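# Fold the towel in half on the table

## Task

Leave the towel folded once, end over end, so it forms two layers with the edges about aligned and no extra creases. It must lie flat and entirely on the table, away from the basket, with no lumps or raised parts. Release it and move the grippers away at the end. It only counts if the fold stays in place without the robot holding it.

## Robot and tools

ROBOT. Two arms, left_arm and right_arm, each with six joints and a two-finger gripper. Every row of numbers and every per-joint list in a result uses this joint order: shoulder, elbow, wrist roll, wrist pitch, waist, wrist yaw. Use that order and ignore any other naming order.

FRAME. Positions in results are in one shared scene frame, in metres. The origin sits at table-top height, midway between the arm bases and a little behind the near table edge. +x points out across the table, +z points up, and left_arm is on the +y side. The names left and right do not match the sides of any image. end_effector_position is the point between the finger pads, about 1 cm back from the tips. The fingers point along the gripper's +z axis and close along its y axis. Reported hand positions can be off, more so at long reach.

ROW FORMAT (used by execute_actions and move). One flat list of 14 numbers, each in [-1, 1], covering both arms even if only one moves: left_arm's six joint numbers then its grip number, then right_arm's six joint numbers then its grip number. Joint numbers are scaled offsets, not poses: 1.0 equals 1.258 rad for the shoulder, 1.238 for the elbow, 2.022 for wrist roll, 2.073 for wrist pitch, 1.202 for the waist and 2.022 for wrist yaw. The grip number is absolute: +1 fully open, -1 closed; the pads meet near -0.94 and each millimetre of object width adds about 0.0208. To keep holding something, keep sending the same closing number.

execute_actions(actions): a list of up to 15 actions. Each action is a list of up to 15 rows; each row is applied for one 1/30 s step, and a short action repeats its final row until 15 steps are used. Joint numbers are offsets from the angles each arm had when that action began, not from the previous row; for the first action of a call they are from the last reported angles. An empty list just returns the current state and images. If any action is malformed, or the first one would push a joint more than 0.036 rad beyond its range, nothing runs at all.

move(target, speed, blocking): target is one 14-number row whose joint offsets are measured from the Joint positions in the latest result that showed them. All joints travel so they finish together, so the hand follows a curve. speed is the top rate in rad/s of the joint with the longest way to go, 0.01 to 2, default 0.5. A path lasts between 0.5 and 10 s. It does not avoid obstacles or the other arm. With blocking=false the result arrives after 0.5 s while the arm keeps going; use wait or stop before sending anything else. The extra move: line reports the outcome (done, off_target, moving, held, fault), whether checks blocked steps (limits=held or limits=none), and the joint furthest from target per arm.

wait(seconds): 0 to 10 s; arms hold their last command; a running move continues and the wait ends early when it finishes. stop(): brakes a running move, which needs some room. zoom_image(camera, region): region is [x0, y0, x1, y1] in pixels of that camera's latest image, at most 504 by 504; cameras are cam_high, cam_low, cam_left_wrist, cam_right_wrist, all 504x504. finished_scene(scene): pass the current scene number; it ends the scene permanently and reports success.

JOINT RANGES (rad): waist -2.618 to 3.054, shoulder 0 to 3.142, elbow 0 to 3.142, wrist pitch -1.571 to 1.571, wrist yaw -1.571 to 1.571, wrist roll -2.094 to 2.094. Real ends may differ by up to 0.036. A result line 'joint sent to its limit' means a joint was clipped at its end. Friction may leave a joint up to about 0.031 rad short, and tiny commands may do nothing.

SPEED LIMITS. Each step the commanded angle stays within a set lead of the measured one (waist 0.202, shoulder 0.258, elbow 0.238, wrist pitch 0.573, wrist yaw and roll 0.522 rad), and targets are scaled back if they would move the hand over 70 mm away. Big motions therefore need several actions; an unfinished motion may not complete by itself, so command the remainder. 'Joint targets' in a result shows what the joints are being driven to.

RESULTS. Each result shows both grippers' poses (position in metres, quaternion wxyz), Joint positions (radians plus gripper opening in metres, 0.093 open to 0 closed), Joint velocities, joint torques, grip_measured (motor position on the -1 to +1 scale, with a fixed per-gripper error up to about 0.02), camera images, and, after execute_actions, step readings where HELD marks steps an arm was held back. 'joint command not followed' means the clearance check altered some joint targets. Camera calibrations are given for projecting world points into images; they may be slightly off.

CAUTIONS. Don't push anything off the table. Don't let the arms collide or press hard on each other. The bar and plate behind the bases can rise about 3 cm above the table and give no warning on contact. Avoid drops, slips, fast impacts and strong pushing; harder and deeper contact presses harder. Brief external tugs on held or loose items may occur. Holding loads heats motors: MOTOR HOT from 75 °C, a 10 s stop at 90 °C, and at 100 °C the arm goes limp and falls. The simulation runs on while you think, with the robot holding its last command. Finish by opening the grippers and lifting clear before calling finished_scene.

Each tool is called after "Emit:" by a JSON object that holds its "name" and its "arguments", one argument or row to a line.

## Session

Emit:
{"name": "execute_actions", "arguments": {
  "actions": []
}}

Scene clock: 0.00 s.
left_arm: end_effector_position=(+0.1502, -0.1760, +0.0564) grip_measured=+0.985 end_effector_quat_wxyz=(+0.285, +0.361, +0.879, -0.127) | right_arm: end_effector_position=(+0.2825, -0.3659, +0.0550) grip_measured=+0.986 end_effector_quat_wxyz=(+0.247, +0.154, +0.956, -0.036)
Joint names: [shoulder, elbow, wrist roll, wrist pitch, waist, wrist yaw]
Joint positions: left_arm=[ 2.264  1.673 -0.528 -0.477 -1.38  -0.336  0.092] | right_arm=[ 1.212  0.564  0.255 -0.411 -0.01   0.173  0.093]
Joint velocities: left_arm=[-0.017  0.002 -0.051 -0.037 -0.027 -0.081 -0.001] | right_arm=[-0.012 -0.002 -0.051 -0.007 -0.007 -0.051 -0.002]
Joint torques (N m, as the arm reports them, + toward a larger angle): no reading
Motor temperatures (°C, as the motors report them): left_arm=[24 26 27 28 29 27] | right_arm=[26 25 28 28 29 27]
Joint targets: left_arm=[2.264 1.673 -0.528 -0.477 -1.380 -0.336] | right_arm=[1.212 0.564 0.255 -0.411 -0.010 0.173]

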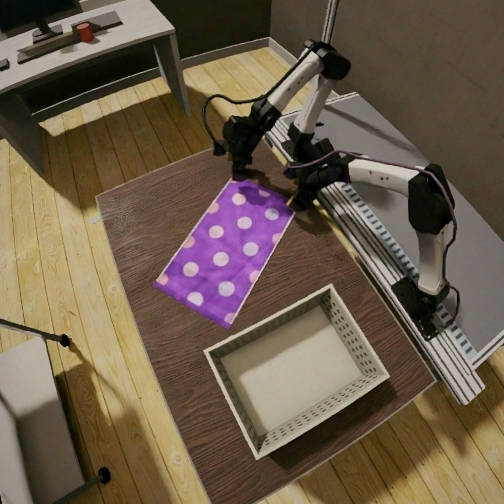

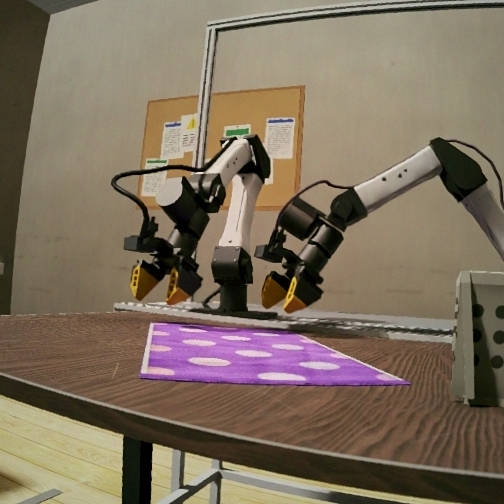

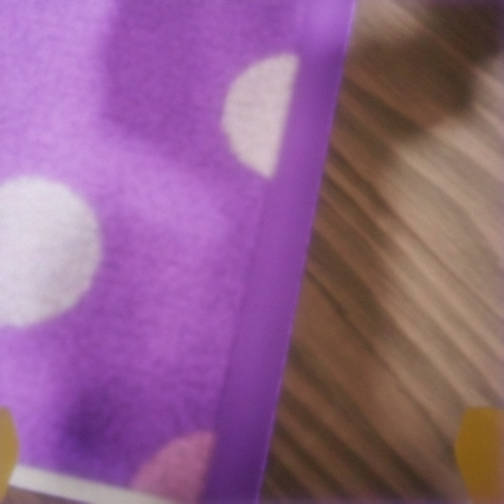

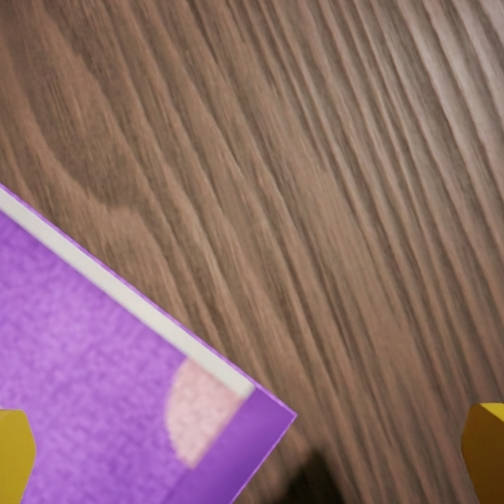

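Emit:
{"name": "move", "arguments": {
  "target": [0.04,-0.055,0,0.057,0,0,0.0,0.06,-0.09,0,0.09,0,0,0.0],
  "speed": 0.3
}}

Scene clock: 121.33 s.
left_arm: end_effector_position=(+0.1507, -0.1784, +0.0320) grip_measured=+0.003 end_effector_quat_wxyz=(+0.289, +0.359, +0.878, -0.133) | right_arm: end_effector_position=(+0.2811, -0.3649, +0.0269) grip_measured=+0.003 end_effector_quat_wxyz=(+0.251, +0.155, +0.955, -0.036)
Joint names: [shoulder, elbow, wrist roll, wrist pitch, waist, wrist yaw]
Joint positions: left_arm=[ 2.298  1.619 -0.528 -0.374 -1.38  -0.336  0.045] | right_arm=[ 1.275  0.472  0.255 -0.248 -0.01   0.173  0.045]
Joint velocities: left_arm=[-0.002  0.002  0.022 -0.022 -0.002 -0.022 -0.001] | right_arm=[-0.007 -0.012  0.022  0.007  0.012 -0.022  0.001]
Joint torques (N m, as the arm reports them, + toward a larger angle): left_arm=[-14.41   7.36   0.04   1.67   0.17  -0.25] | right_arm=[-3.21  4.93 -0.04  1.51 -0.19  0.23]
Motor temperatures (°C, as the motors report them): left_arm=[48 34 27 33 29 27] | right_arm=[28 32 28 32 29 27]
Joint targets: left_arm=[2.315 1.605 -0.528 -0.359 -1.380 -0.336] | right_arm=[1.288 0.453 0.255 -0.224 -0.010 0.173]
move: off_target (right_arm); limits=none; left_arm: farthest joint: the shoulder, 0.016 radians from its target (0.050 radians at the start); right_arm: farthest joint: the wrist pitch, 0.023 radians from its target (0.186 radians at the start)
camera_calibration (this result's frames):
cam_left_wrist: T_world_to_cam=[[-0.709217, -0.7038, 0.0409407, -0.023515], [-0.693472, 0.685998, -0.220237, 0.27537], [0.126917, -0.184587, -0.974587, 0.0580502], [0, 0, 0, 1]] pos_world=[0.166916, -0.194738, 0.118184]
cam_right_wrist: T_world_to_cam=[[-0.324542, -0.945611, -0.0221726, -0.254417], [-0.940162, 0.325066, -0.10212, 0.429729], [0.103773, -0.0122964, -0.994525, 0.0722399], [0, 0, 0, 1]] pos_world=[0.31395, -0.379381, 0.110087]

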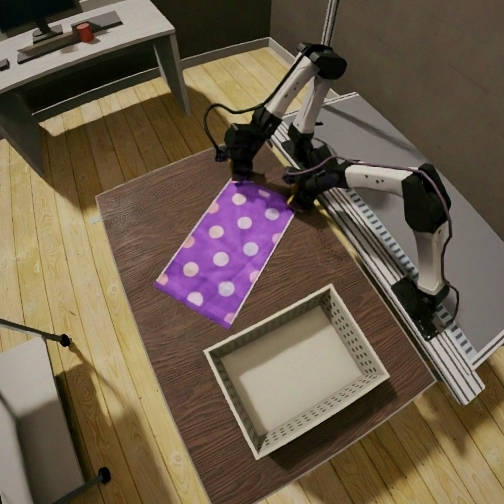

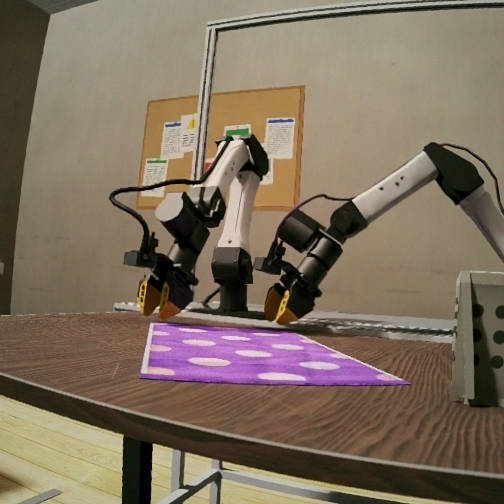

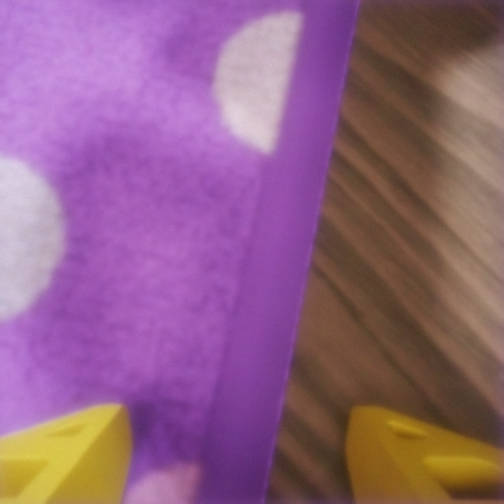

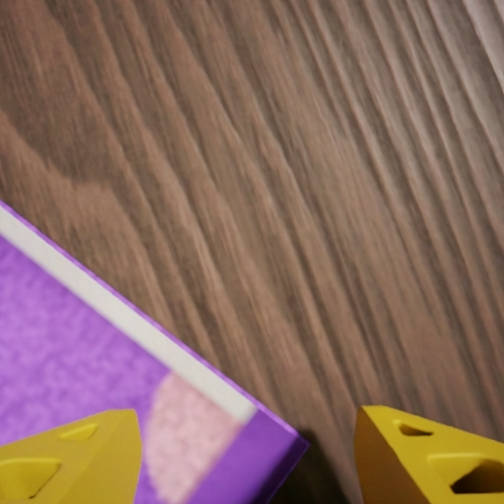

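Emit:
{"name": "execute_actions", "arguments": {
  "actions": [
    [[0.03,-0.04,0,0.04,0,0,0,0.035,-0.05,0,0.05,0,0,0]],
    [[0,0,0,0,0,0,0,0,0,0,0,0,0,0]]
  ]
}}

Scene clock: 133.77 s.
left_arm: end_effector_position=(+0.1515, -0.1806, +0.0205) grip_measured=+0.003 end_effector_quat_wxyz=(+0.295, +0.356, +0.876, -0.140) | right_arm: end_effector_position=(+0.2824, -0.3646, +0.0178) grip_measured=+0.003 end_effector_quat_wxyz=(+0.259, +0.155, +0.953, -0.035)
Joint names: [shoulder, elbow, wrist roll, wrist pitch, waist, wrist yaw]
Joint positions: left_arm=[ 2.315  1.586 -0.528 -0.303 -1.38  -0.338  0.045] | right_arm=[ 1.302  0.437  0.256 -0.168 -0.01   0.173  0.045]
Joint velocities: left_arm=[-0.002 -0.022  0.022 -0.022 -0.017  0.037 -0.001] | right_arm=[ 0.007 -0.012 -0.037 -0.022  0.012 -0.022  0.001]
Joint torques (N m, as the arm reports them, + toward a larger angle): left_arm=[-15.88   8.64   0.04   1.51   0.21  -0.24] | right_arm=[-4.44  6.21 -0.04  1.32 -0.18  0.23]
Motor temperatures (°C, as the motors report them): left_arm=[47 33 27 34 29 27] | right_arm=[27 32 28 32 29 27]
Joint targets: left_arm=[2.315 1.586 -0.528 -0.303 -1.380 -0.338] | right_arm=[1.302 0.437 0.256 -0.169 -0.010 0.173]
Step readings (joint positions; steps 1 to 15: 1st action; 16 to 30: 2nd action):
0: left_arm=[2.298 1.619 -0.528 -0.373 -1.380 -0.336] | right_arm=[1.275 0.472 0.255 -0.247 -0.010 0.173]
1: left_arm=[2.298 1.613 -0.528 -0.362 -1.380 -0.336] | right_arm=[1.278 0.467 0.255 -0.234 -0.010 0.173]
2: left_arm=[2.298 1.605 -0.528 -0.346 -1.380 -0.336] | right_arm=[1.285 0.458 0.255 -0.214 -0.010 0.173]
4: left_arm=[2.305 1.594 -0.528 -0.329 -1.380 -0.336] | right_arm=[1.300 0.441 0.255 -0.195 -0.010 0.173]
8: left_arm=[2.315 1.586 -0.528 -0.311 -1.380 -0.338] | right_arm=[1.302 0.437 0.256 -0.172 -0.010 0.173]
15: left_arm=[2.315 1.586 -0.528 -0.303 -1.380 -0.338] | right_arm=[1.302 0.437 0.256 -0.168 -0.010 0.173]
16: left_arm=[2.315 1.586 -0.528 -0.303 -1.380 -0.338] | right_arm=[1.302 0.437 0.256 -0.168 -0.010 0.173]
17: left_arm=[2.315 1.586 -0.528 -0.303 -1.380 -0.338] | right_arm=[1.302 0.437 0.256 -0.168 -0.010 0.173]
19: left_arm=[2.315 1.586 -0.528 -0.303 -1.380 -0.338] | right_arm=[1.302 0.437 0.256 -0.168 -0.010 0.173]
23: left_arm=[2.315 1.586 -0.528 -0.303 -1.380 -0.338] | right_arm=[1.302 0.437 0.256 -0.168 -0.010 0.173]
30: Joint positions above
camera_calibration (this result's frames):
cam_left_wrist: T_world_to_cam=[[-0.708497, -0.703873, 0.0509367, -0.0243076], [-0.693121, 0.680467, -0.237797, 0.274208], [0.132718, -0.203784, -0.969978, 0.0418757], [0, 0, 0, 1]] pos_world=[0.16728, -0.195166, 0.107063]
cam_right_wrist: T_world_to_cam=[[-0.325014, -0.945306, -0.0276048, -0.253554], [-0.938003, 0.325947, -0.117935, 0.429924], [0.120482, -0.0124372, -0.992638, 0.0582727], [0, 0, 0, 1]] pos_world=[0.313841, -0.379094, 0.101547]

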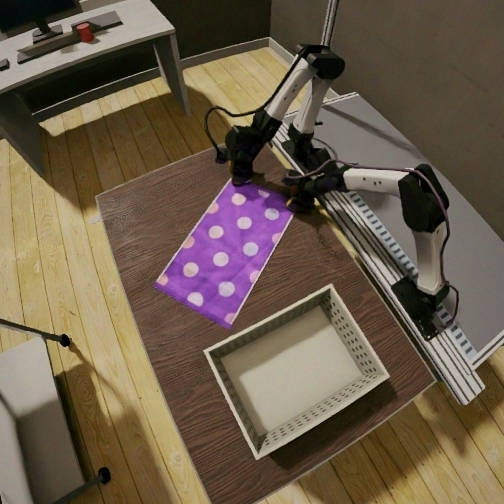

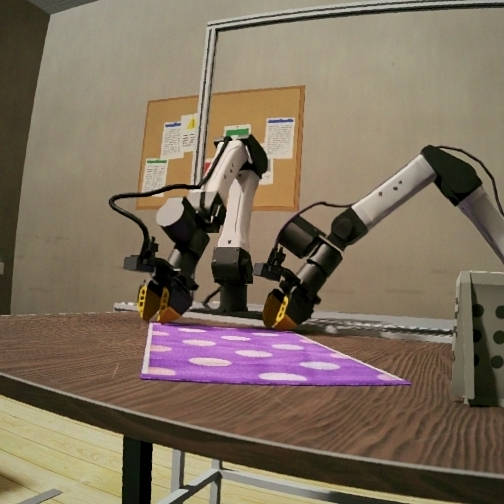

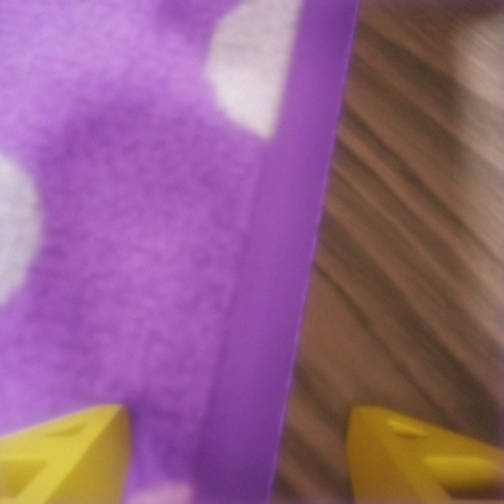

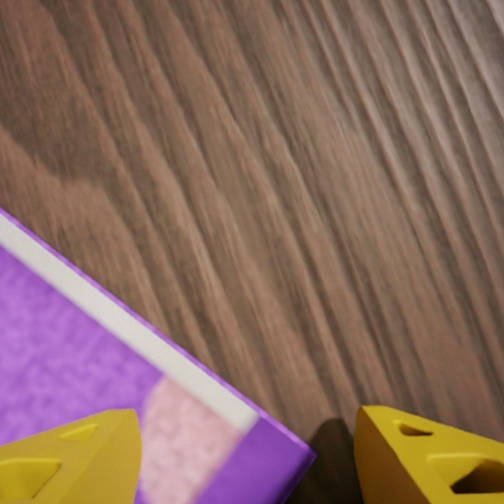

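Emit:
{"name": "execute_actions", "arguments": {
  "actions": [
    [[0.03,-0.03,0,0.02,0,0,0,0.035,-0.04,0,0.03,0,0,0]],
    [[0,0,0,0,0,0,0,0,0,0,0,0,0,0]]
  ]
}}

Scene clock: 139.13 s.
left_arm: end_effector_position=(+0.1529, -0.1825, +0.0196) grip_measured=+0.003 end_effector_quat_wxyz=(+0.303, +0.352, +0.874, -0.147) | right_arm: end_effector_position=(+0.2865, -0.3648, +0.0162) grip_measured=+0.003 end_effector_quat_wxyz=(+0.268, +0.156, +0.950, -0.034)
Joint names: [shoulder, elbow, wrist roll, wrist pitch, waist, wrist yaw]
Joint positions: left_arm=[ 2.316  1.571 -0.528 -0.268 -1.38  -0.345  0.045] | right_arm=[ 1.317  0.428  0.256 -0.125 -0.01   0.174  0.045]
Joint velocities: left_arm=[-0.007 -0.007 -0.037 -0.037 -0.012  0.007 -0.001] | right_arm=[ 0.002 -0.007 -0.022 -0.037  0.002 -0.007  0.001]
Joint torques (N m, as the arm reports them, + toward a larger angle): left_arm=[-15.93   8.6    0.05   1.56   0.19  -0.23] | right_arm=[-4.53  6.15 -0.04  1.35 -0.19  0.23]
Motor temperatures (°C, as the motors report them): left_arm=[48 34 27 34 29 27] | right_arm=[27 32 28 32 29 27]
Joint targets: left_arm=[2.316 1.571 -0.528 -0.268 -1.380 -0.344] | right_arm=[1.317 0.428 0.256 -0.126 -0.010 0.174]
Step readings (joint positions; steps 1 to 15: 1st action; 16 to 30: 2nd action):
0: left_arm=[2.315 1.586 -0.528 -0.303 -1.380 -0.338] | right_arm=[1.302 0.437 0.256 -0.168 -0.010 0.173]
1: left_arm=[2.315 1.583 -0.528 -0.298 -1.380 -0.338] | right_arm=[1.305 0.433 0.256 -0.161 -0.010 0.173]
2: left_arm=[2.315 1.578 -0.528 -0.290 -1.380 -0.339] | right_arm=[1.311 0.429 0.256 -0.148 -0.010 0.173]
4: left_arm=[2.316 1.574 -0.528 -0.279 -1.380 -0.342] | right_arm=[1.312 0.428 0.256 -0.139 -0.010 0.174]
8: left_arm=[2.316 1.572 -0.528 -0.270 -1.380 -0.343] | right_arm=[1.317 0.428 0.256 -0.128 -0.010 0.174]
15: left_arm=[2.316 1.571 -0.528 -0.268 -1.380 -0.343] | right_arm=[1.317 0.428 0.256 -0.126 -0.010 0.174]
16: left_arm=[2.316 1.571 -0.528 -0.268 -1.380 -0.344] | right_arm=[1.317 0.428 0.256 -0.125 -0.010 0.174]
17: left_arm=[2.316 1.571 -0.528 -0.268 -1.380 -0.345] | right_arm=[1.317 0.428 0.256 -0.125 -0.010 0.174]
19: left_arm=[2.316 1.571 -0.528 -0.268 -1.380 -0.345] | right_arm=[1.317 0.428 0.256 -0.125 -0.010 0.174]
23: left_arm=[2.316 1.571 -0.528 -0.268 -1.380 -0.345] | right_arm=[1.317 0.428 0.256 -0.125 -0.010 0.174]
30: Joint positions above
camera_calibration (this result's frames):
cam_left_wrist: T_world_to_cam=[[-0.70645, -0.705386, 0.0579639, -0.025343], [-0.693404, 0.673379, -0.25642, 0.27533], [0.141844, -0.22134, -0.964826, 0.0356954], [0, 0, 0, 1]] pos_world=[0.167948, -0.195377, 0.106509]
cam_right_wrist: T_world_to_cam=[[-0.325821, -0.944883, -0.0321919, -0.252042], [-0.935167, 0.327101, -0.135898, 0.433553], [0.138937, -0.0141736, -0.9902, 0.0502076], [0, 0, 0, 1]] pos_world=[0.316348, -0.379254, 0.100521]

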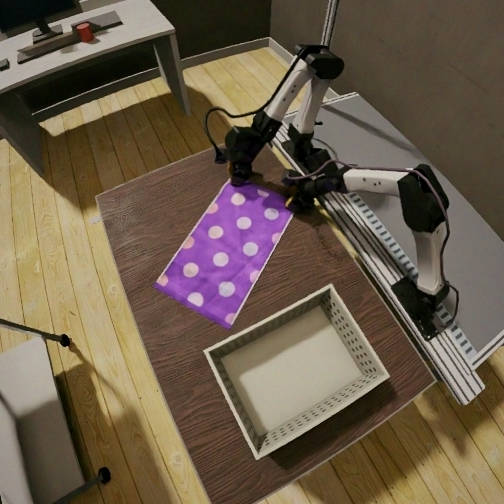

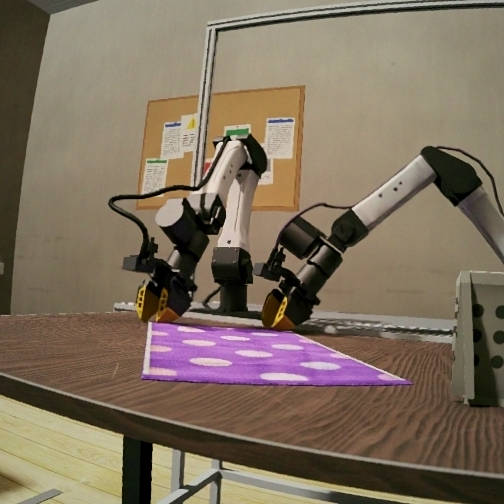

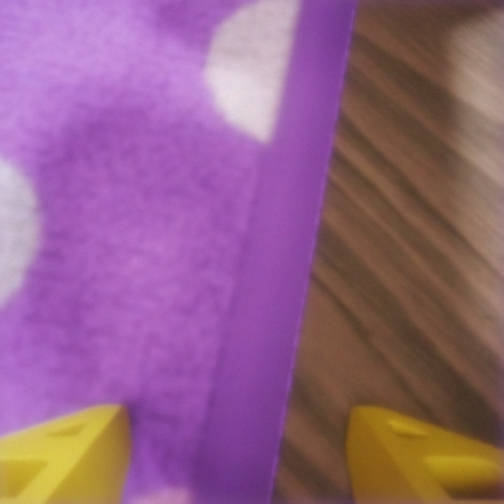

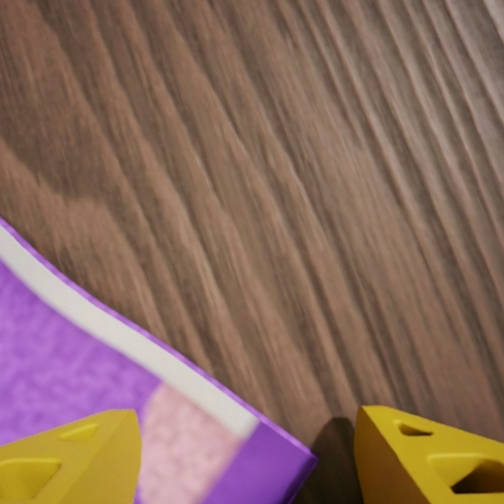

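Emit:
{"name": "execute_actions", "arguments": {
  "actions": [
    [[0.04,0,0,0,0,0,0,0.02,0,0,0,0,0,0]],
    [[0,0,0,0,0,0,-0.3,0,0,0,0,0,0,-0.3],[0,0,0,0,0,0,-0.3,0,0,0,0,0,0,-0.3],[0,0,0,0,0,0,-0.3,0,0,0,0,0,0,-0.3],[0,0,0,0,0,0,-0.6,0,0,0,0,0,0,-0.6],[0,0,0,0,0,0,-0.6,0,0,0,0,0,0,-0.6],[0,0,0,0,0,0,-0.6,0,0,0,0,0,0,-0.6],[0,0,0,0,0,0,-0.8,0,0,0,0,0,0,-0.8],[0,0,0,0,0,0,-0.8,0,0,0,0,0,0,-0.8],[0,0,0,0,0,0,-0.8,0,0,0,0,0,0,-0.8],[0,0,0,0,0,0,-1,0,0,0,0,0,0,-1]],
    [[0,0,0,0,0,0,-1,0,0,0,0,0,0,-1]]
  ]
}}

Scene clock: 154.80 s.
left_arm: end_effector_position=(+0.1545, -0.1832, +0.0201) grip_measured=-1.000 end_effector_quat_wxyz=(+0.308, +0.349, +0.873, -0.146) | right_arm: end_effector_position=(+0.2874, -0.3647, +0.0168) grip_measured=-1.000 end_effector_quat_wxyz=(+0.270, +0.156, +0.950, -0.034)
Joint names: [shoulder, elbow, wrist roll, wrist pitch, waist, wrist yaw]
Joint positions: left_arm=[ 2.318  1.571 -0.528 -0.26  -1.38  -0.355  0.   ] | right_arm=[ 1.317  0.428  0.256 -0.121 -0.01   0.173  0.   ]
Joint velocities: left_arm=[ 0.007 -0.007 -0.007  0.022 -0.002  0.037  0.   ] | right_arm=[ 0.002 -0.007 -0.037 -0.022 -0.012 -0.037  0.   ]
Joint torques (N m, as the arm reports them, + toward a larger angle): left_arm=[-15.92   8.6    0.04   1.57   0.19  -0.24] | right_arm=[-4.54  6.16 -0.04  1.35 -0.19  0.23]
Motor temperatures (°C, as the motors report them): left_arm=[49 34 27 34 29 27] | right_arm=[28 32 28 33 29 27]
Joint targets: left_arm=[2.318 1.571 -0.528 -0.260 -1.380 -0.355] | right_arm=[1.317 0.428 0.256 -0.121 -0.010 0.173]
Step readings (joint positions; steps 1 to 15: 1st action; 16 to 30: 2nd action; 31 to 45: 3rd action):
0: left_arm=[2.316 1.571 -0.528 -0.268 -1.380 -0.345] | right_arm=[1.317 0.428 0.256 -0.125 -0.010 0.174]
1: left_arm=[2.317 1.571 -0.528 -0.267 -1.380 -0.345] | right_arm=[1.317 0.428 0.256 -0.125 -0.010 0.174]
2: left_arm=[2.319 1.571 -0.528 -0.265 -1.380 -0.347] | right_arm=[1.317 0.428 0.256 -0.125 -0.010 0.174]
4: left_arm=[2.320 1.571 -0.528 -0.262 -1.380 -0.351] | right_arm=[1.317 0.428 0.256 -0.125 -0.010 0.174]
8: left_arm=[2.320 1.571 -0.528 -0.261 -1.380 -0.351] | right_arm=[1.317 0.428 0.256 -0.125 -0.010 0.174]
15: left_arm=[2.320 1.571 -0.528 -0.261 -1.380 -0.351] | right_arm=[1.317 0.428 0.256 -0.125 -0.010 0.174]
16: left_arm=[2.319 1.571 -0.528 -0.260 -1.380 -0.353] | right_arm=[1.317 0.428 0.256 -0.125 -0.010 0.174]
17: left_arm=[2.318 1.571 -0.528 -0.260 -1.380 -0.355] | right_arm=[1.317 0.428 0.256 -0.123 -0.010 0.173]
19: left_arm=[2.318 1.571 -0.528 -0.260 -1.380 -0.355] | right_arm=[1.317 0.428 0.256 -0.122 -0.010 0.171]
23: left_arm=[2.318 1.571 -0.528 -0.260 -1.380 -0.355] | right_arm=[1.317 0.428 0.256 -0.121 -0.010 0.167]
30: left_arm=[2.318 1.571 -0.528 -0.260 -1.380 -0.355] | right_arm=[1.317 0.428 0.256 -0.121 -0.010 0.173]
31: left_arm=[2.318 1.571 -0.528 -0.260 -1.380 -0.355] | right_arm=[1.317 0.428 0.256 -0.121 -0.010 0.173]
32: left_arm=[2.318 1.571 -0.528 -0.260 -1.380 -0.355] | right_arm=[1.317 0.428 0.256 -0.121 -0.010 0.173]
34: left_arm=[2.318 1.571 -0.528 -0.260 -1.380 -0.355] | right_arm=[1.317 0.428 0.256 -0.121 -0.010 0.173]
38: left_arm=[2.318 1.571 -0.528 -0.260 -1.380 -0.355] | right_arm=[1.317 0.428 0.256 -0.121 -0.010 0.173]
45: Joint positions above
camera_calibration (this result's frames):
cam_left_wrist: T_world_to_cam=[[-0.703112, -0.708939, 0.0551224, -0.0258418], [-0.694755, 0.668388, -0.265656, 0.276597], [0.151491, -0.225083, -0.962491, 0.0335605], [0, 0, 0, 1]] pos_world=[0.168913, -0.19564, 0.107206]
cam_right_wrist: T_world_to_cam=[[-0.325459, -0.944935, -0.0342531, -0.251712], [-0.934605, 0.326976, -0.14, 0.434353], [0.143491, -0.0135511, -0.989559, 0.0495227], [0, 0, 0, 1]] pos_world=[0.316921, -0.379204, 0.101193]

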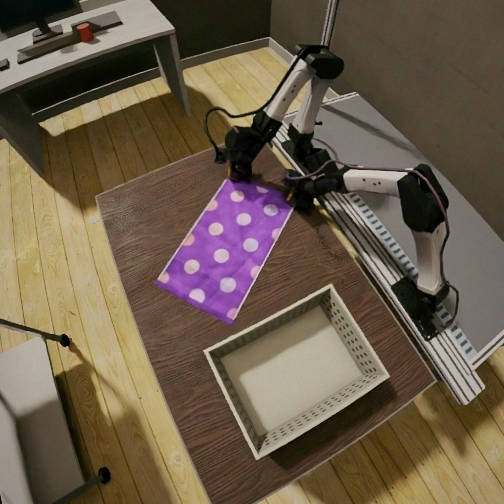

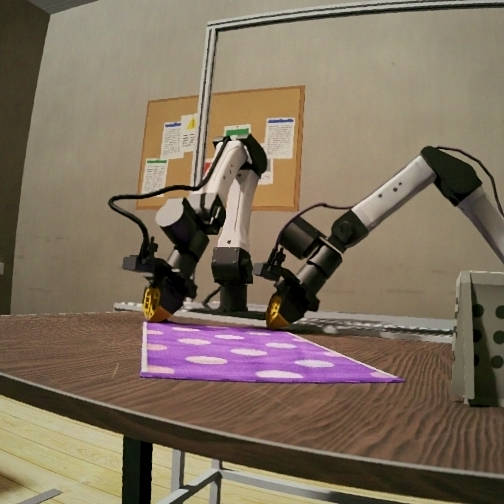

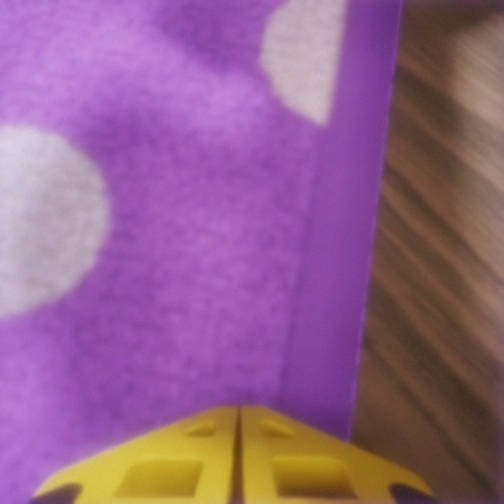

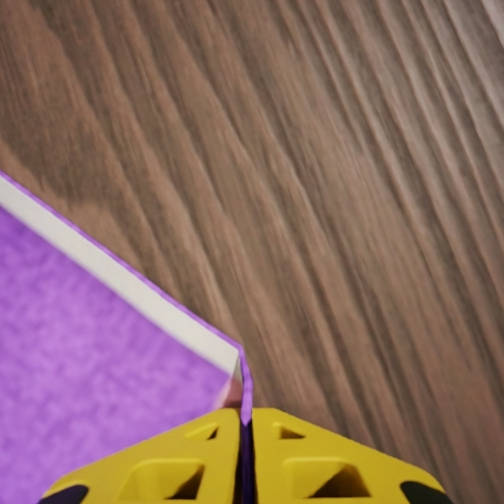

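Emit:
{"name": "move", "arguments": {
  "target": [-0.04,0.055,0,-0.057,0,0,-1,-0.06,0.09,0,-0.09,0,0,-1],
  "speed": 0.2
}}

Scene clock: 170.23 s.
left_arm: end_effector_position=(+0.1542, -0.1820, +0.0502) grip_measured=-1.000 end_effector_quat_wxyz=(+0.305, +0.351, +0.874, -0.142) | right_arm: end_effector_position=(+0.2870, -0.3655, +0.0383) grip_measured=-1.000 end_effector_quat_wxyz=(+0.255, +0.155, +0.954, -0.036)
Joint names: [shoulder, elbow, wrist roll, wrist pitch, waist, wrist yaw]
Joint positions: left_arm=[ 2.27   1.626 -0.528 -0.371 -1.38  -0.355  0.   ] | right_arm=[ 1.263  0.513  0.256 -0.292 -0.01   0.173  0.   ]
Joint velocities: left_arm=[ 0.007 -0.007 -0.022 -0.022 -0.012  0.037  0.   ] | right_arm=[ 0.002  0.002 -0.051  0.051  0.002 -0.037  0.   ]
Joint torques (N m, as the arm reports them, + toward a larger angle): left_arm=[-16.06  10.22   0.05   1.55   0.16  -0.25] | right_arm=[-6.32  8.54 -0.04  1.15 -0.19  0.23]
Motor temperatures (°C, as the motors report them): left_arm=[50 34 27 34 29 27] | right_arm=[28 32 28 33 29 27]
Joint targets: left_arm=[2.268 1.639 -0.528 -0.378 -1.380 -0.355] | right_arm=[1.242 0.539 0.256 -0.308 -0.010 0.173]
move: off_target (right_arm); limits=none; left_arm: farthest joint: the elbow, 0.013 radians from its target (0.068 radians at the start); right_arm: farthest joint: the elbow, 0.026 radians from its target (0.111 radians at the start)
camera_calibration (this result's frames):
cam_left_wrist: T_world_to_cam=[[-0.70301, -0.709449, 0.0495871, -0.0266476], [-0.695193, 0.670833, -0.258244, 0.28369], [0.149946, -0.21602, -0.964806, 0.0648868], [0, 0, 0, 1]] pos_world=[0.168756, -0.195197, 0.137186]
cam_right_wrist: T_world_to_cam=[[-0.325299, -0.945295, -0.0244631, -0.252422], [-0.938894, 0.325958, -0.110585, 0.436905], [0.11251, -0.013005, -0.993566, 0.080171], [0, 0, 0, 1]] pos_world=[0.319075, -0.379983, 0.121795]

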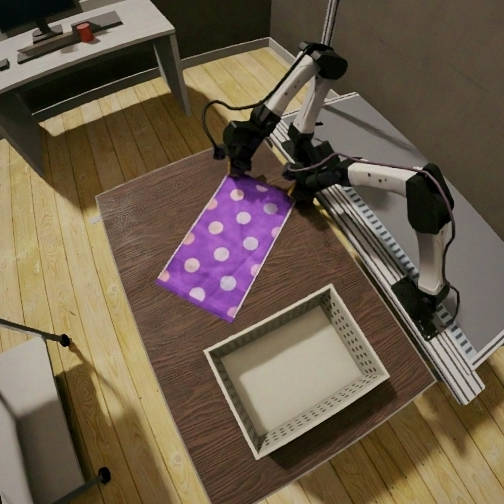

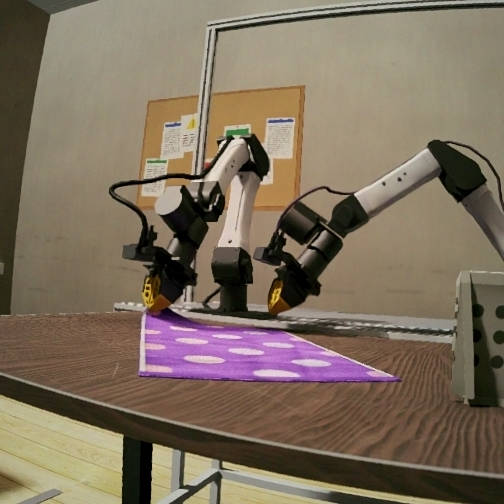

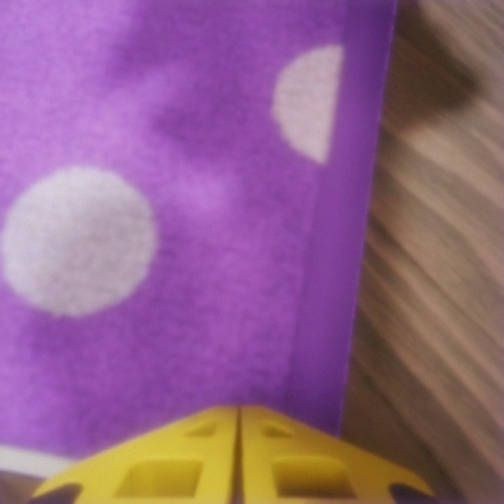

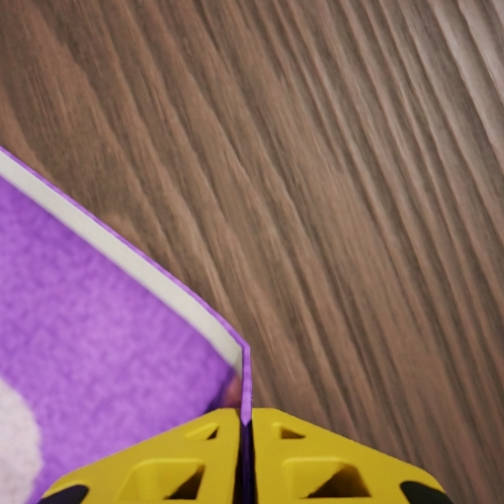

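Emit:
{"name": "execute_actions", "arguments": {
  "actions": [
    [[0,0,0,0,0,0,0.1,0,0,0,0,0,0,-1]],
    [[0.03,0.015,0,0.015,0,0,0.1,0,0,0,0,0,0,-1],[0.05,0.02,0,0.03,0,0,0.1,0,0,0,0,0,0,-1],[0.07,0.02,0,0.037,0,0,0.1,0,0,0,0,0,0,-1],[0.09,0.02,0,0.037,0,0,0.1,0,0,0,0,0,0,-1],[0.11,0.02,0,0.037,0,0,0.1,0,0,0,0,0,0,-1]]
  ]
}}

Scene clock: 185.97 s.
left_arm: end_effector_position=(+0.1550, -0.1978, +0.0187) grip_measured=+0.097 end_effector_quat_wxyz=(+0.313, +0.351, +0.870, -0.145) | right_arm: end_effector_position=(+0.2869, -0.3655, +0.0383) grip_measured=-1.000 end_effector_quat_wxyz=(+0.255, +0.155, +0.954, -0.036)
Joint names: [shoulder, elbow, wrist roll, wrist pitch, waist, wrist yaw]
Joint positions: left_arm=[ 2.37   1.653 -0.524 -0.285 -1.387 -0.366  0.05 ] | right_arm=[ 1.263  0.513  0.256 -0.292 -0.01   0.173  0.   ]
Joint velocities: left_arm=[-0.017 -0.007 -0.095 -0.007 -0.002 -0.022  0.001] | right_arm=[-0.022  0.012 -0.007  0.037 -0.012 -0.051  0.   ]
Joint torques (N m, as the arm reports them, + toward a larger angle): left_arm=[-13.22   8.51   0.     1.48   0.7   -0.15] | right_arm=[-4.44  6.58 -0.04  1.3  -0.18  0.23]
Motor temperatures (°C, as the motors report them): left_arm=[51 36 27 34 29 27] | right_arm=[29 34 28 33 29 27]
Joint targets: left_arm=[2.409 1.650 -0.528 -0.295 -1.380 -0.354] | right_arm=[1.263 0.513 0.256 -0.292 -0.010 0.173]
Step readings (joint positions; steps 1 to 15: 1st action; 16 to 30: 2nd action):
0: left_arm=[2.270 1.626 -0.528 -0.371 -1.380 -0.355] | right_arm=[1.263 0.513 0.256 -0.292 -0.010 0.173]
1: left_arm=[2.270 1.626 -0.528 -0.371 -1.380 -0.355] | right_arm=[1.263 0.513 0.256 -0.292 -0.010 0.173]
2: left_arm=[2.270 1.626 -0.528 -0.371 -1.380 -0.355] | right_arm=[1.263 0.513 0.256 -0.292 -0.010 0.173]
4: left_arm=[2.270 1.626 -0.528 -0.371 -1.380 -0.355] | right_arm=[1.263 0.513 0.256 -0.292 -0.010 0.173]
8: left_arm=[2.270 1.626 -0.528 -0.371 -1.380 -0.355] | right_arm=[1.263 0.513 0.256 -0.292 -0.010 0.173]
15: left_arm=[2.270 1.626 -0.528 -0.371 -1.380 -0.355] | right_arm=[1.263 0.513 0.256 -0.292 -0.010 0.173]
16: left_arm=[2.272 1.626 -0.528 -0.370 -1.380 -0.355] | right_arm=[1.263 0.513 0.256 -0.292 -0.010 0.173]
17: left_arm=[2.277 1.629 -0.528 -0.365 -1.380 -0.355] | right_arm=[1.263 0.513 0.256 -0.292 -0.010 0.173]
19: left_arm=[2.303 1.642 -0.528 -0.338 -1.380 -0.355] | right_arm=[1.263 0.513 0.256 -0.292 -0.010 0.173]
23: left_arm=[2.367 1.651 -0.524 -0.301 -1.384 -0.367] | right_arm=[1.263 0.513 0.256 -0.292 -0.010 0.173]
30: Joint positions above
camera_calibration (this result's frames):
cam_left_wrist: T_world_to_cam=[[-0.705792, -0.706825, 0.0474996, -0.0348019], [-0.689593, 0.670136, -0.274554, 0.28598], [0.16223, -0.226534, -0.960398, 0.0269262], [0, 0, 0, 1]] pos_world=[0.168279, -0.210145, 0.10603]
cam_right_wrist: T_world_to_cam=[[-0.325295, -0.945299, -0.0243437, -0.252454], [-0.938941, 0.325946, -0.110226, 0.436819], [0.112131, -0.0129985, -0.993608, 0.0802487], [0, 0, 0, 1]] pos_world=[0.319027, -0.37998, 0.121739]

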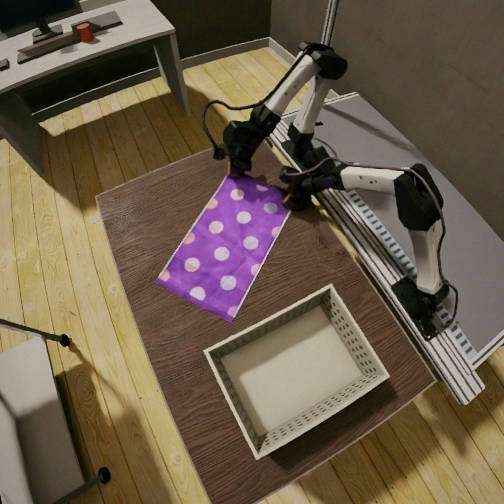

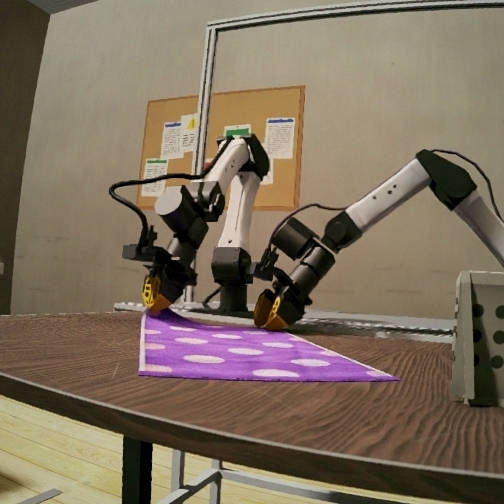

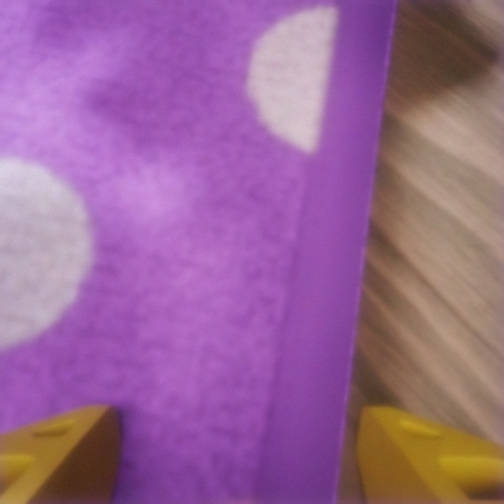

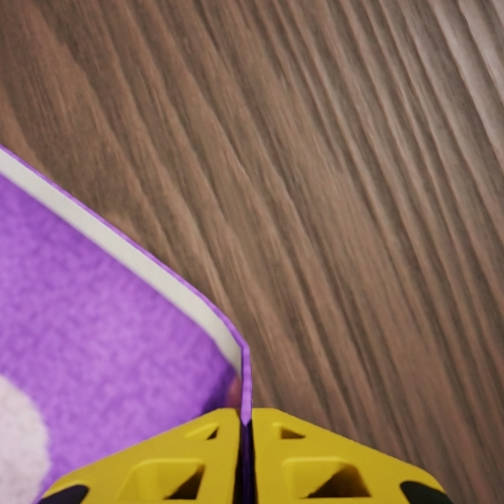

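Emit:
{"name": "execute_actions", "arguments": {
  "actions": [
    [[0.025,0,0,0,0,0,-0.1,0,0,0,0,0,0,-1],[0.025,0,0,0,0,0,-0.3,0,0,0,0,0,0,-1],[0.025,0,0,0,0,0,-0.3,0,0,0,0,0,0,-1],[0.025,0,0,0,0,0,-0.5,0,0,0,0,0,0,-1],[0.025,0,0,0,0,0,-0.5,0,0,0,0,0,0,-1],[0.025,0,0,0,0,0,-0.7,0,0,0,0,0,0,-1],[0.025,0,0,0,0,0,-0.7,0,0,0,0,0,0,-1],[0.025,0,0,0,0,0,-0.85,0,0,0,0,0,0,-1],[0.025,0,0,0,0,0,-0.85,0,0,0,0,0,0,-1],[0.025,0,0,0,0,0,-1,0,0,0,0,0,0,-1]],
    [[0,0,0,0,0,0,-1,0,0,0,0,0,0,-1]],
    [[-0.04,0.05,0,-0.05,0,0,-1,0,0,0,0,0,0,-1]],
    [[0,0,0,0,0,0,-1,0,0,0,0,0,0,-1]]
  ]
}}

Scene clock: 197.90 s.
left_arm: end_effector_position=(+0.1568, -0.2018, +0.0613) grip_measured=-1.000 end_effector_quat_wxyz=(+0.323, +0.346, +0.867, -0.155) | right_arm: end_effector_position=(+0.2869, -0.3655, +0.0383) grip_measured=-1.000 end_effector_quat_wxyz=(+0.255, +0.155, +0.954, -0.036)
Joint names: [shoulder, elbow, wrist roll, wrist pitch, waist, wrist yaw]
Joint positions: left_arm=[ 2.31   1.709 -0.524 -0.37  -1.387 -0.374  0.   ] | right_arm=[ 1.263  0.513  0.256 -0.292 -0.01   0.173  0.   ]
Joint velocities: left_arm=[-0.027 -0.007 -0.066 -0.066 -0.007  0.022  0.   ] | right_arm=[ 0.002 -0.002 -0.022 -0.022 -0.007 -0.022  0.   ]
Joint torques (N m, as the arm reports them, + toward a larger angle): left_arm=[-16.37   9.09   0.04   1.62   0.17  -0.24] | right_arm=[-4.44  6.57 -0.04  1.3  -0.19  0.23]
Motor temperatures (°C, as the motors report them): left_arm=[50 35 27 34 29 27] | right_arm=[29 34 28 33 29 27]
Joint targets: left_arm=[2.310 1.709 -0.524 -0.370 -1.387 -0.374] | right_arm=[1.263 0.513 0.256 -0.292 -0.010 0.173]
Step readings (joint positions; steps 1 to 15: 1st action; 16 to 30: 2nd action; 31 to 45: 3rd action; 46 to 60: 4th action):
0: left_arm=[2.370 1.653 -0.524 -0.285 -1.387 -0.366] | right_arm=[1.263 0.513 0.256 -0.292 -0.010 0.173]
1: left_arm=[2.370 1.653 -0.524 -0.285 -1.387 -0.368] | right_arm=[1.263 0.513 0.256 -0.292 -0.010 0.173]
2: left_arm=[2.370 1.653 -0.524 -0.284 -1.387 -0.372] | right_arm=[1.263 0.513 0.256 -0.292 -0.010 0.173]
4: left_arm=[2.370 1.653 -0.524 -0.282 -1.387 -0.374] | right_arm=[1.263 0.513 0.256 -0.292 -0.010 0.173]
8: left_arm=[2.370 1.653 -0.524 -0.280 -1.387 -0.374] | right_arm=[1.263 0.513 0.256 -0.292 -0.010 0.173]
15: left_arm=[2.370 1.653 -0.524 -0.280 -1.387 -0.374] | right_arm=[1.263 0.513 0.256 -0.292 -0.010 0.173]
16: left_arm=[2.370 1.653 -0.524 -0.280 -1.387 -0.374] | right_arm=[1.263 0.513 0.256 -0.292 -0.010 0.173]
17: left_arm=[2.370 1.653 -0.524 -0.280 -1.387 -0.374] | right_arm=[1.263 0.513 0.256 -0.292 -0.010 0.173]
19: left_arm=[2.370 1.653 -0.524 -0.280 -1.387 -0.374] | right_arm=[1.263 0.513 0.256 -0.292 -0.010 0.173]
23: left_arm=[2.370 1.653 -0.524 -0.280 -1.387 -0.374] | right_arm=[1.263 0.513 0.256 -0.292 -0.010 0.173]
30: left_arm=[2.370 1.653 -0.524 -0.280 -1.387 -0.374] | right_arm=[1.263 0.513 0.256 -0.292 -0.010 0.173]
31: left_arm=[2.368 1.661 -0.524 -0.294 -1.387 -0.374] | right_arm=[1.263 0.513 0.256 -0.292 -0.010 0.173]
32: left_arm=[2.364 1.672 -0.524 -0.317 -1.387 -0.374] | right_arm=[1.263 0.513 0.256 -0.292 -0.010 0.173]
34: left_arm=[2.347 1.688 -0.524 -0.344 -1.387 -0.374] | right_arm=[1.263 0.513 0.256 -0.292 -0.010 0.173]
38: left_arm=[2.314 1.707 -0.524 -0.355 -1.387 -0.374] | right_arm=[1.263 0.513 0.256 -0.292 -0.010 0.173]
45: left_arm=[2.310 1.709 -0.524 -0.370 -1.387 -0.374] | right_arm=[1.263 0.513 0.256 -0.292 -0.010 0.173]
46: left_arm=[2.310 1.709 -0.524 -0.370 -1.387 -0.374] | right_arm=[1.263 0.513 0.256 -0.292 -0.010 0.173]
47: left_arm=[2.310 1.709 -0.524 -0.370 -1.387 -0.374] | right_arm=[1.263 0.513 0.256 -0.292 -0.010 0.173]
49: left_arm=[2.310 1.709 -0.524 -0.370 -1.387 -0.374] | right_arm=[1.263 0.513 0.256 -0.292 -0.010 0.173]
53: left_arm=[2.310 1.709 -0.524 -0.370 -1.387 -0.374] | right_arm=[1.263 0.513 0.256 -0.292 -0.010 0.173]
60: Joint positions above
camera_calibration (this result's frames):
cam_left_wrist: T_world_to_cam=[[-0.70314, -0.70847, 0.0605392, -0.0399413], [-0.689359, 0.658343, -0.302273, 0.300894], [0.174296, -0.254274, -0.951297, 0.0585558], [0, 0, 0, 1]] pos_world=[0.169134, -0.2115, 0.149074]
cam_right_wrist: T_world_to_cam=[[-0.325295, -0.945299, -0.0243437, -0.252454], [-0.938941, 0.325946, -0.110226, 0.436819], [0.112131, -0.0129985, -0.993608, 0.0802487], [0, 0, 0, 1]] pos_world=[0.319027, -0.37998, 0.121739]

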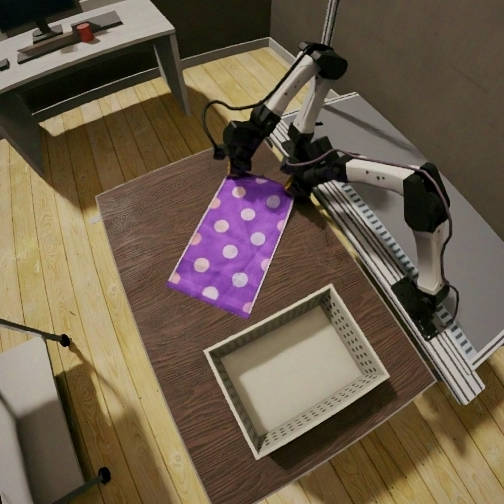

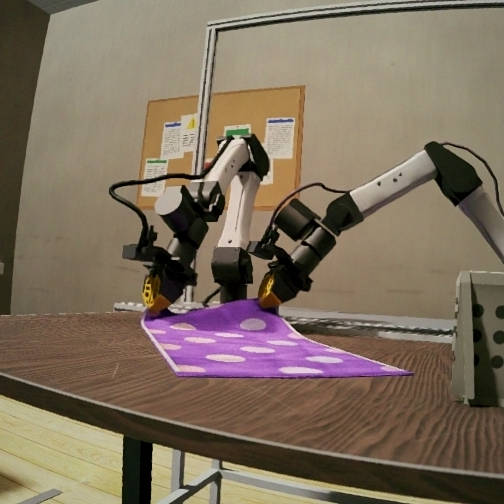

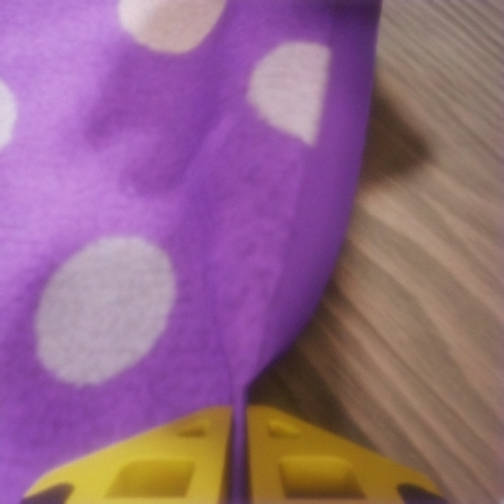

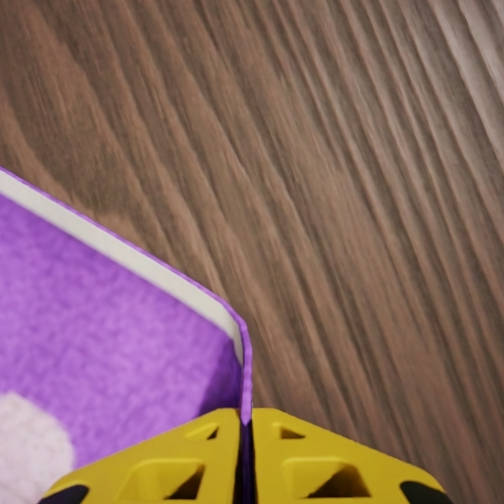

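Emit:
{"name": "move", "arguments": {
  "target": [-0.11,0.267,0,-0.226,0,0,-1,-0.048,0.503,0,-0.329,0,0,-1],
  "speed": 0.2
}}

Scene clock: 247.77 s.
left_arm: end_effector_position=(+0.1543, -0.1875, +0.1974) grip_measured=-1.000 end_effector_quat_wxyz=(+0.329, +0.342, +0.865, -0.163) | right_arm: end_effector_position=(+0.2964, -0.3671, +0.1804) grip_measured=-1.000 end_effector_quat_wxyz=(+0.222, +0.151, +0.963, -0.029)
Joint names: [shoulder, elbow, wrist roll, wrist pitch, waist, wrist yaw]
Joint positions: left_arm=[ 2.177  2.029 -0.524 -0.802 -1.387 -0.375  0.   ] | right_arm=[ 1.222  1.105  0.256 -0.991 -0.01   0.151  0.   ]
Joint velocities: left_arm=[ 0.012 -0.002 -0.007 -0.007  0.002 -0.022  0.   ] | right_arm=[ 0.007  0.002 -0.007 -0.037 -0.017  0.051  0.   ]
Joint torques (N m, as the arm reports them, + toward a larger angle): left_arm=[-16.13  10.53   0.05   1.32   0.14  -0.23] | right_arm=[-6.43  9.51 -0.04  1.36 -0.19  0.5 ]
Motor temperatures (°C, as the motors report them): left_arm=[55 37 27 36 29 27] | right_arm=[29 35 28 34 29 27]
Joint targets: left_arm=[2.171 2.040 -0.524 -0.839 -1.387 -0.374] | right_arm=[1.202 1.136 0.256 -0.974 -0.010 0.173]
move: off_target (left_arm, right_arm); limits=none; left_arm: farthest joint: the wrist pitch, 0.036 radians from its target (0.468 radians at the start); right_arm: farthest joint: the elbow, 0.031 radians from its target (0.623 radians at the start)
camera_calibration (this result's frames):
cam_left_wrist: T_world_to_cam=[[-0.702819, -0.707778, 0.0713892, -0.0418636], [-0.688542, 0.651613, -0.318294, 0.332646], [0.178763, -0.272857, -0.9453, 0.186778], [0, 0, 0, 1]] pos_world=[0.166229, -0.195423, 0.285429]
cam_right_wrist: T_world_to_cam=[[-0.315013, -0.94882, -0.0225467, -0.25211], [-0.947976, 0.315705, -0.0408892, 0.448332], [0.0459145, 0.00849316, -0.998909, 0.24882], [0, 0, 0, 1]] pos_world=[0.334165, -0.38286, 0.261196]

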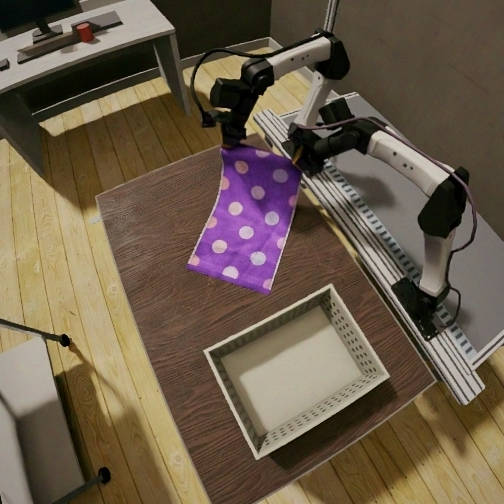

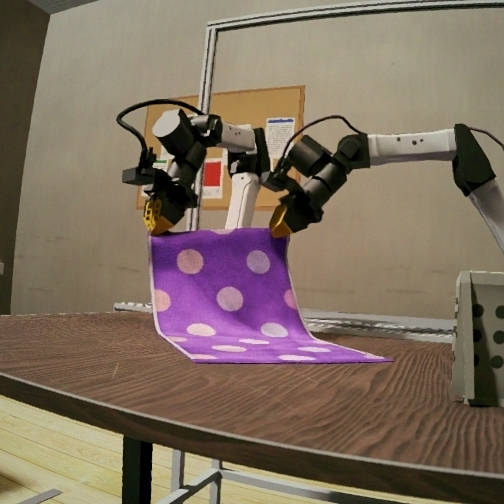

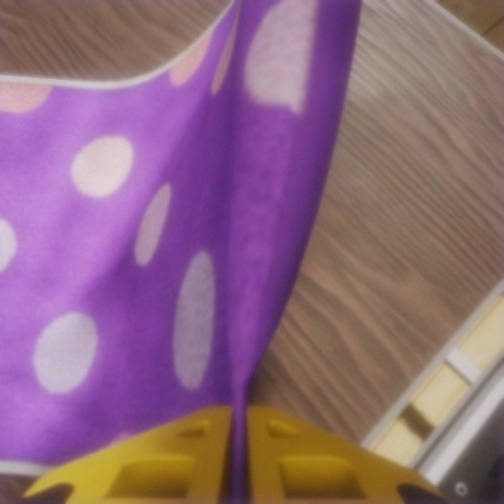

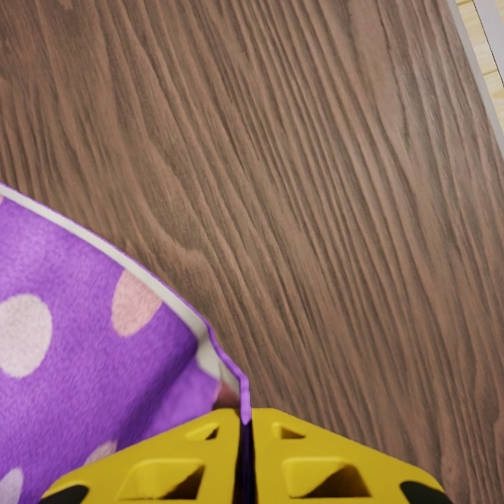

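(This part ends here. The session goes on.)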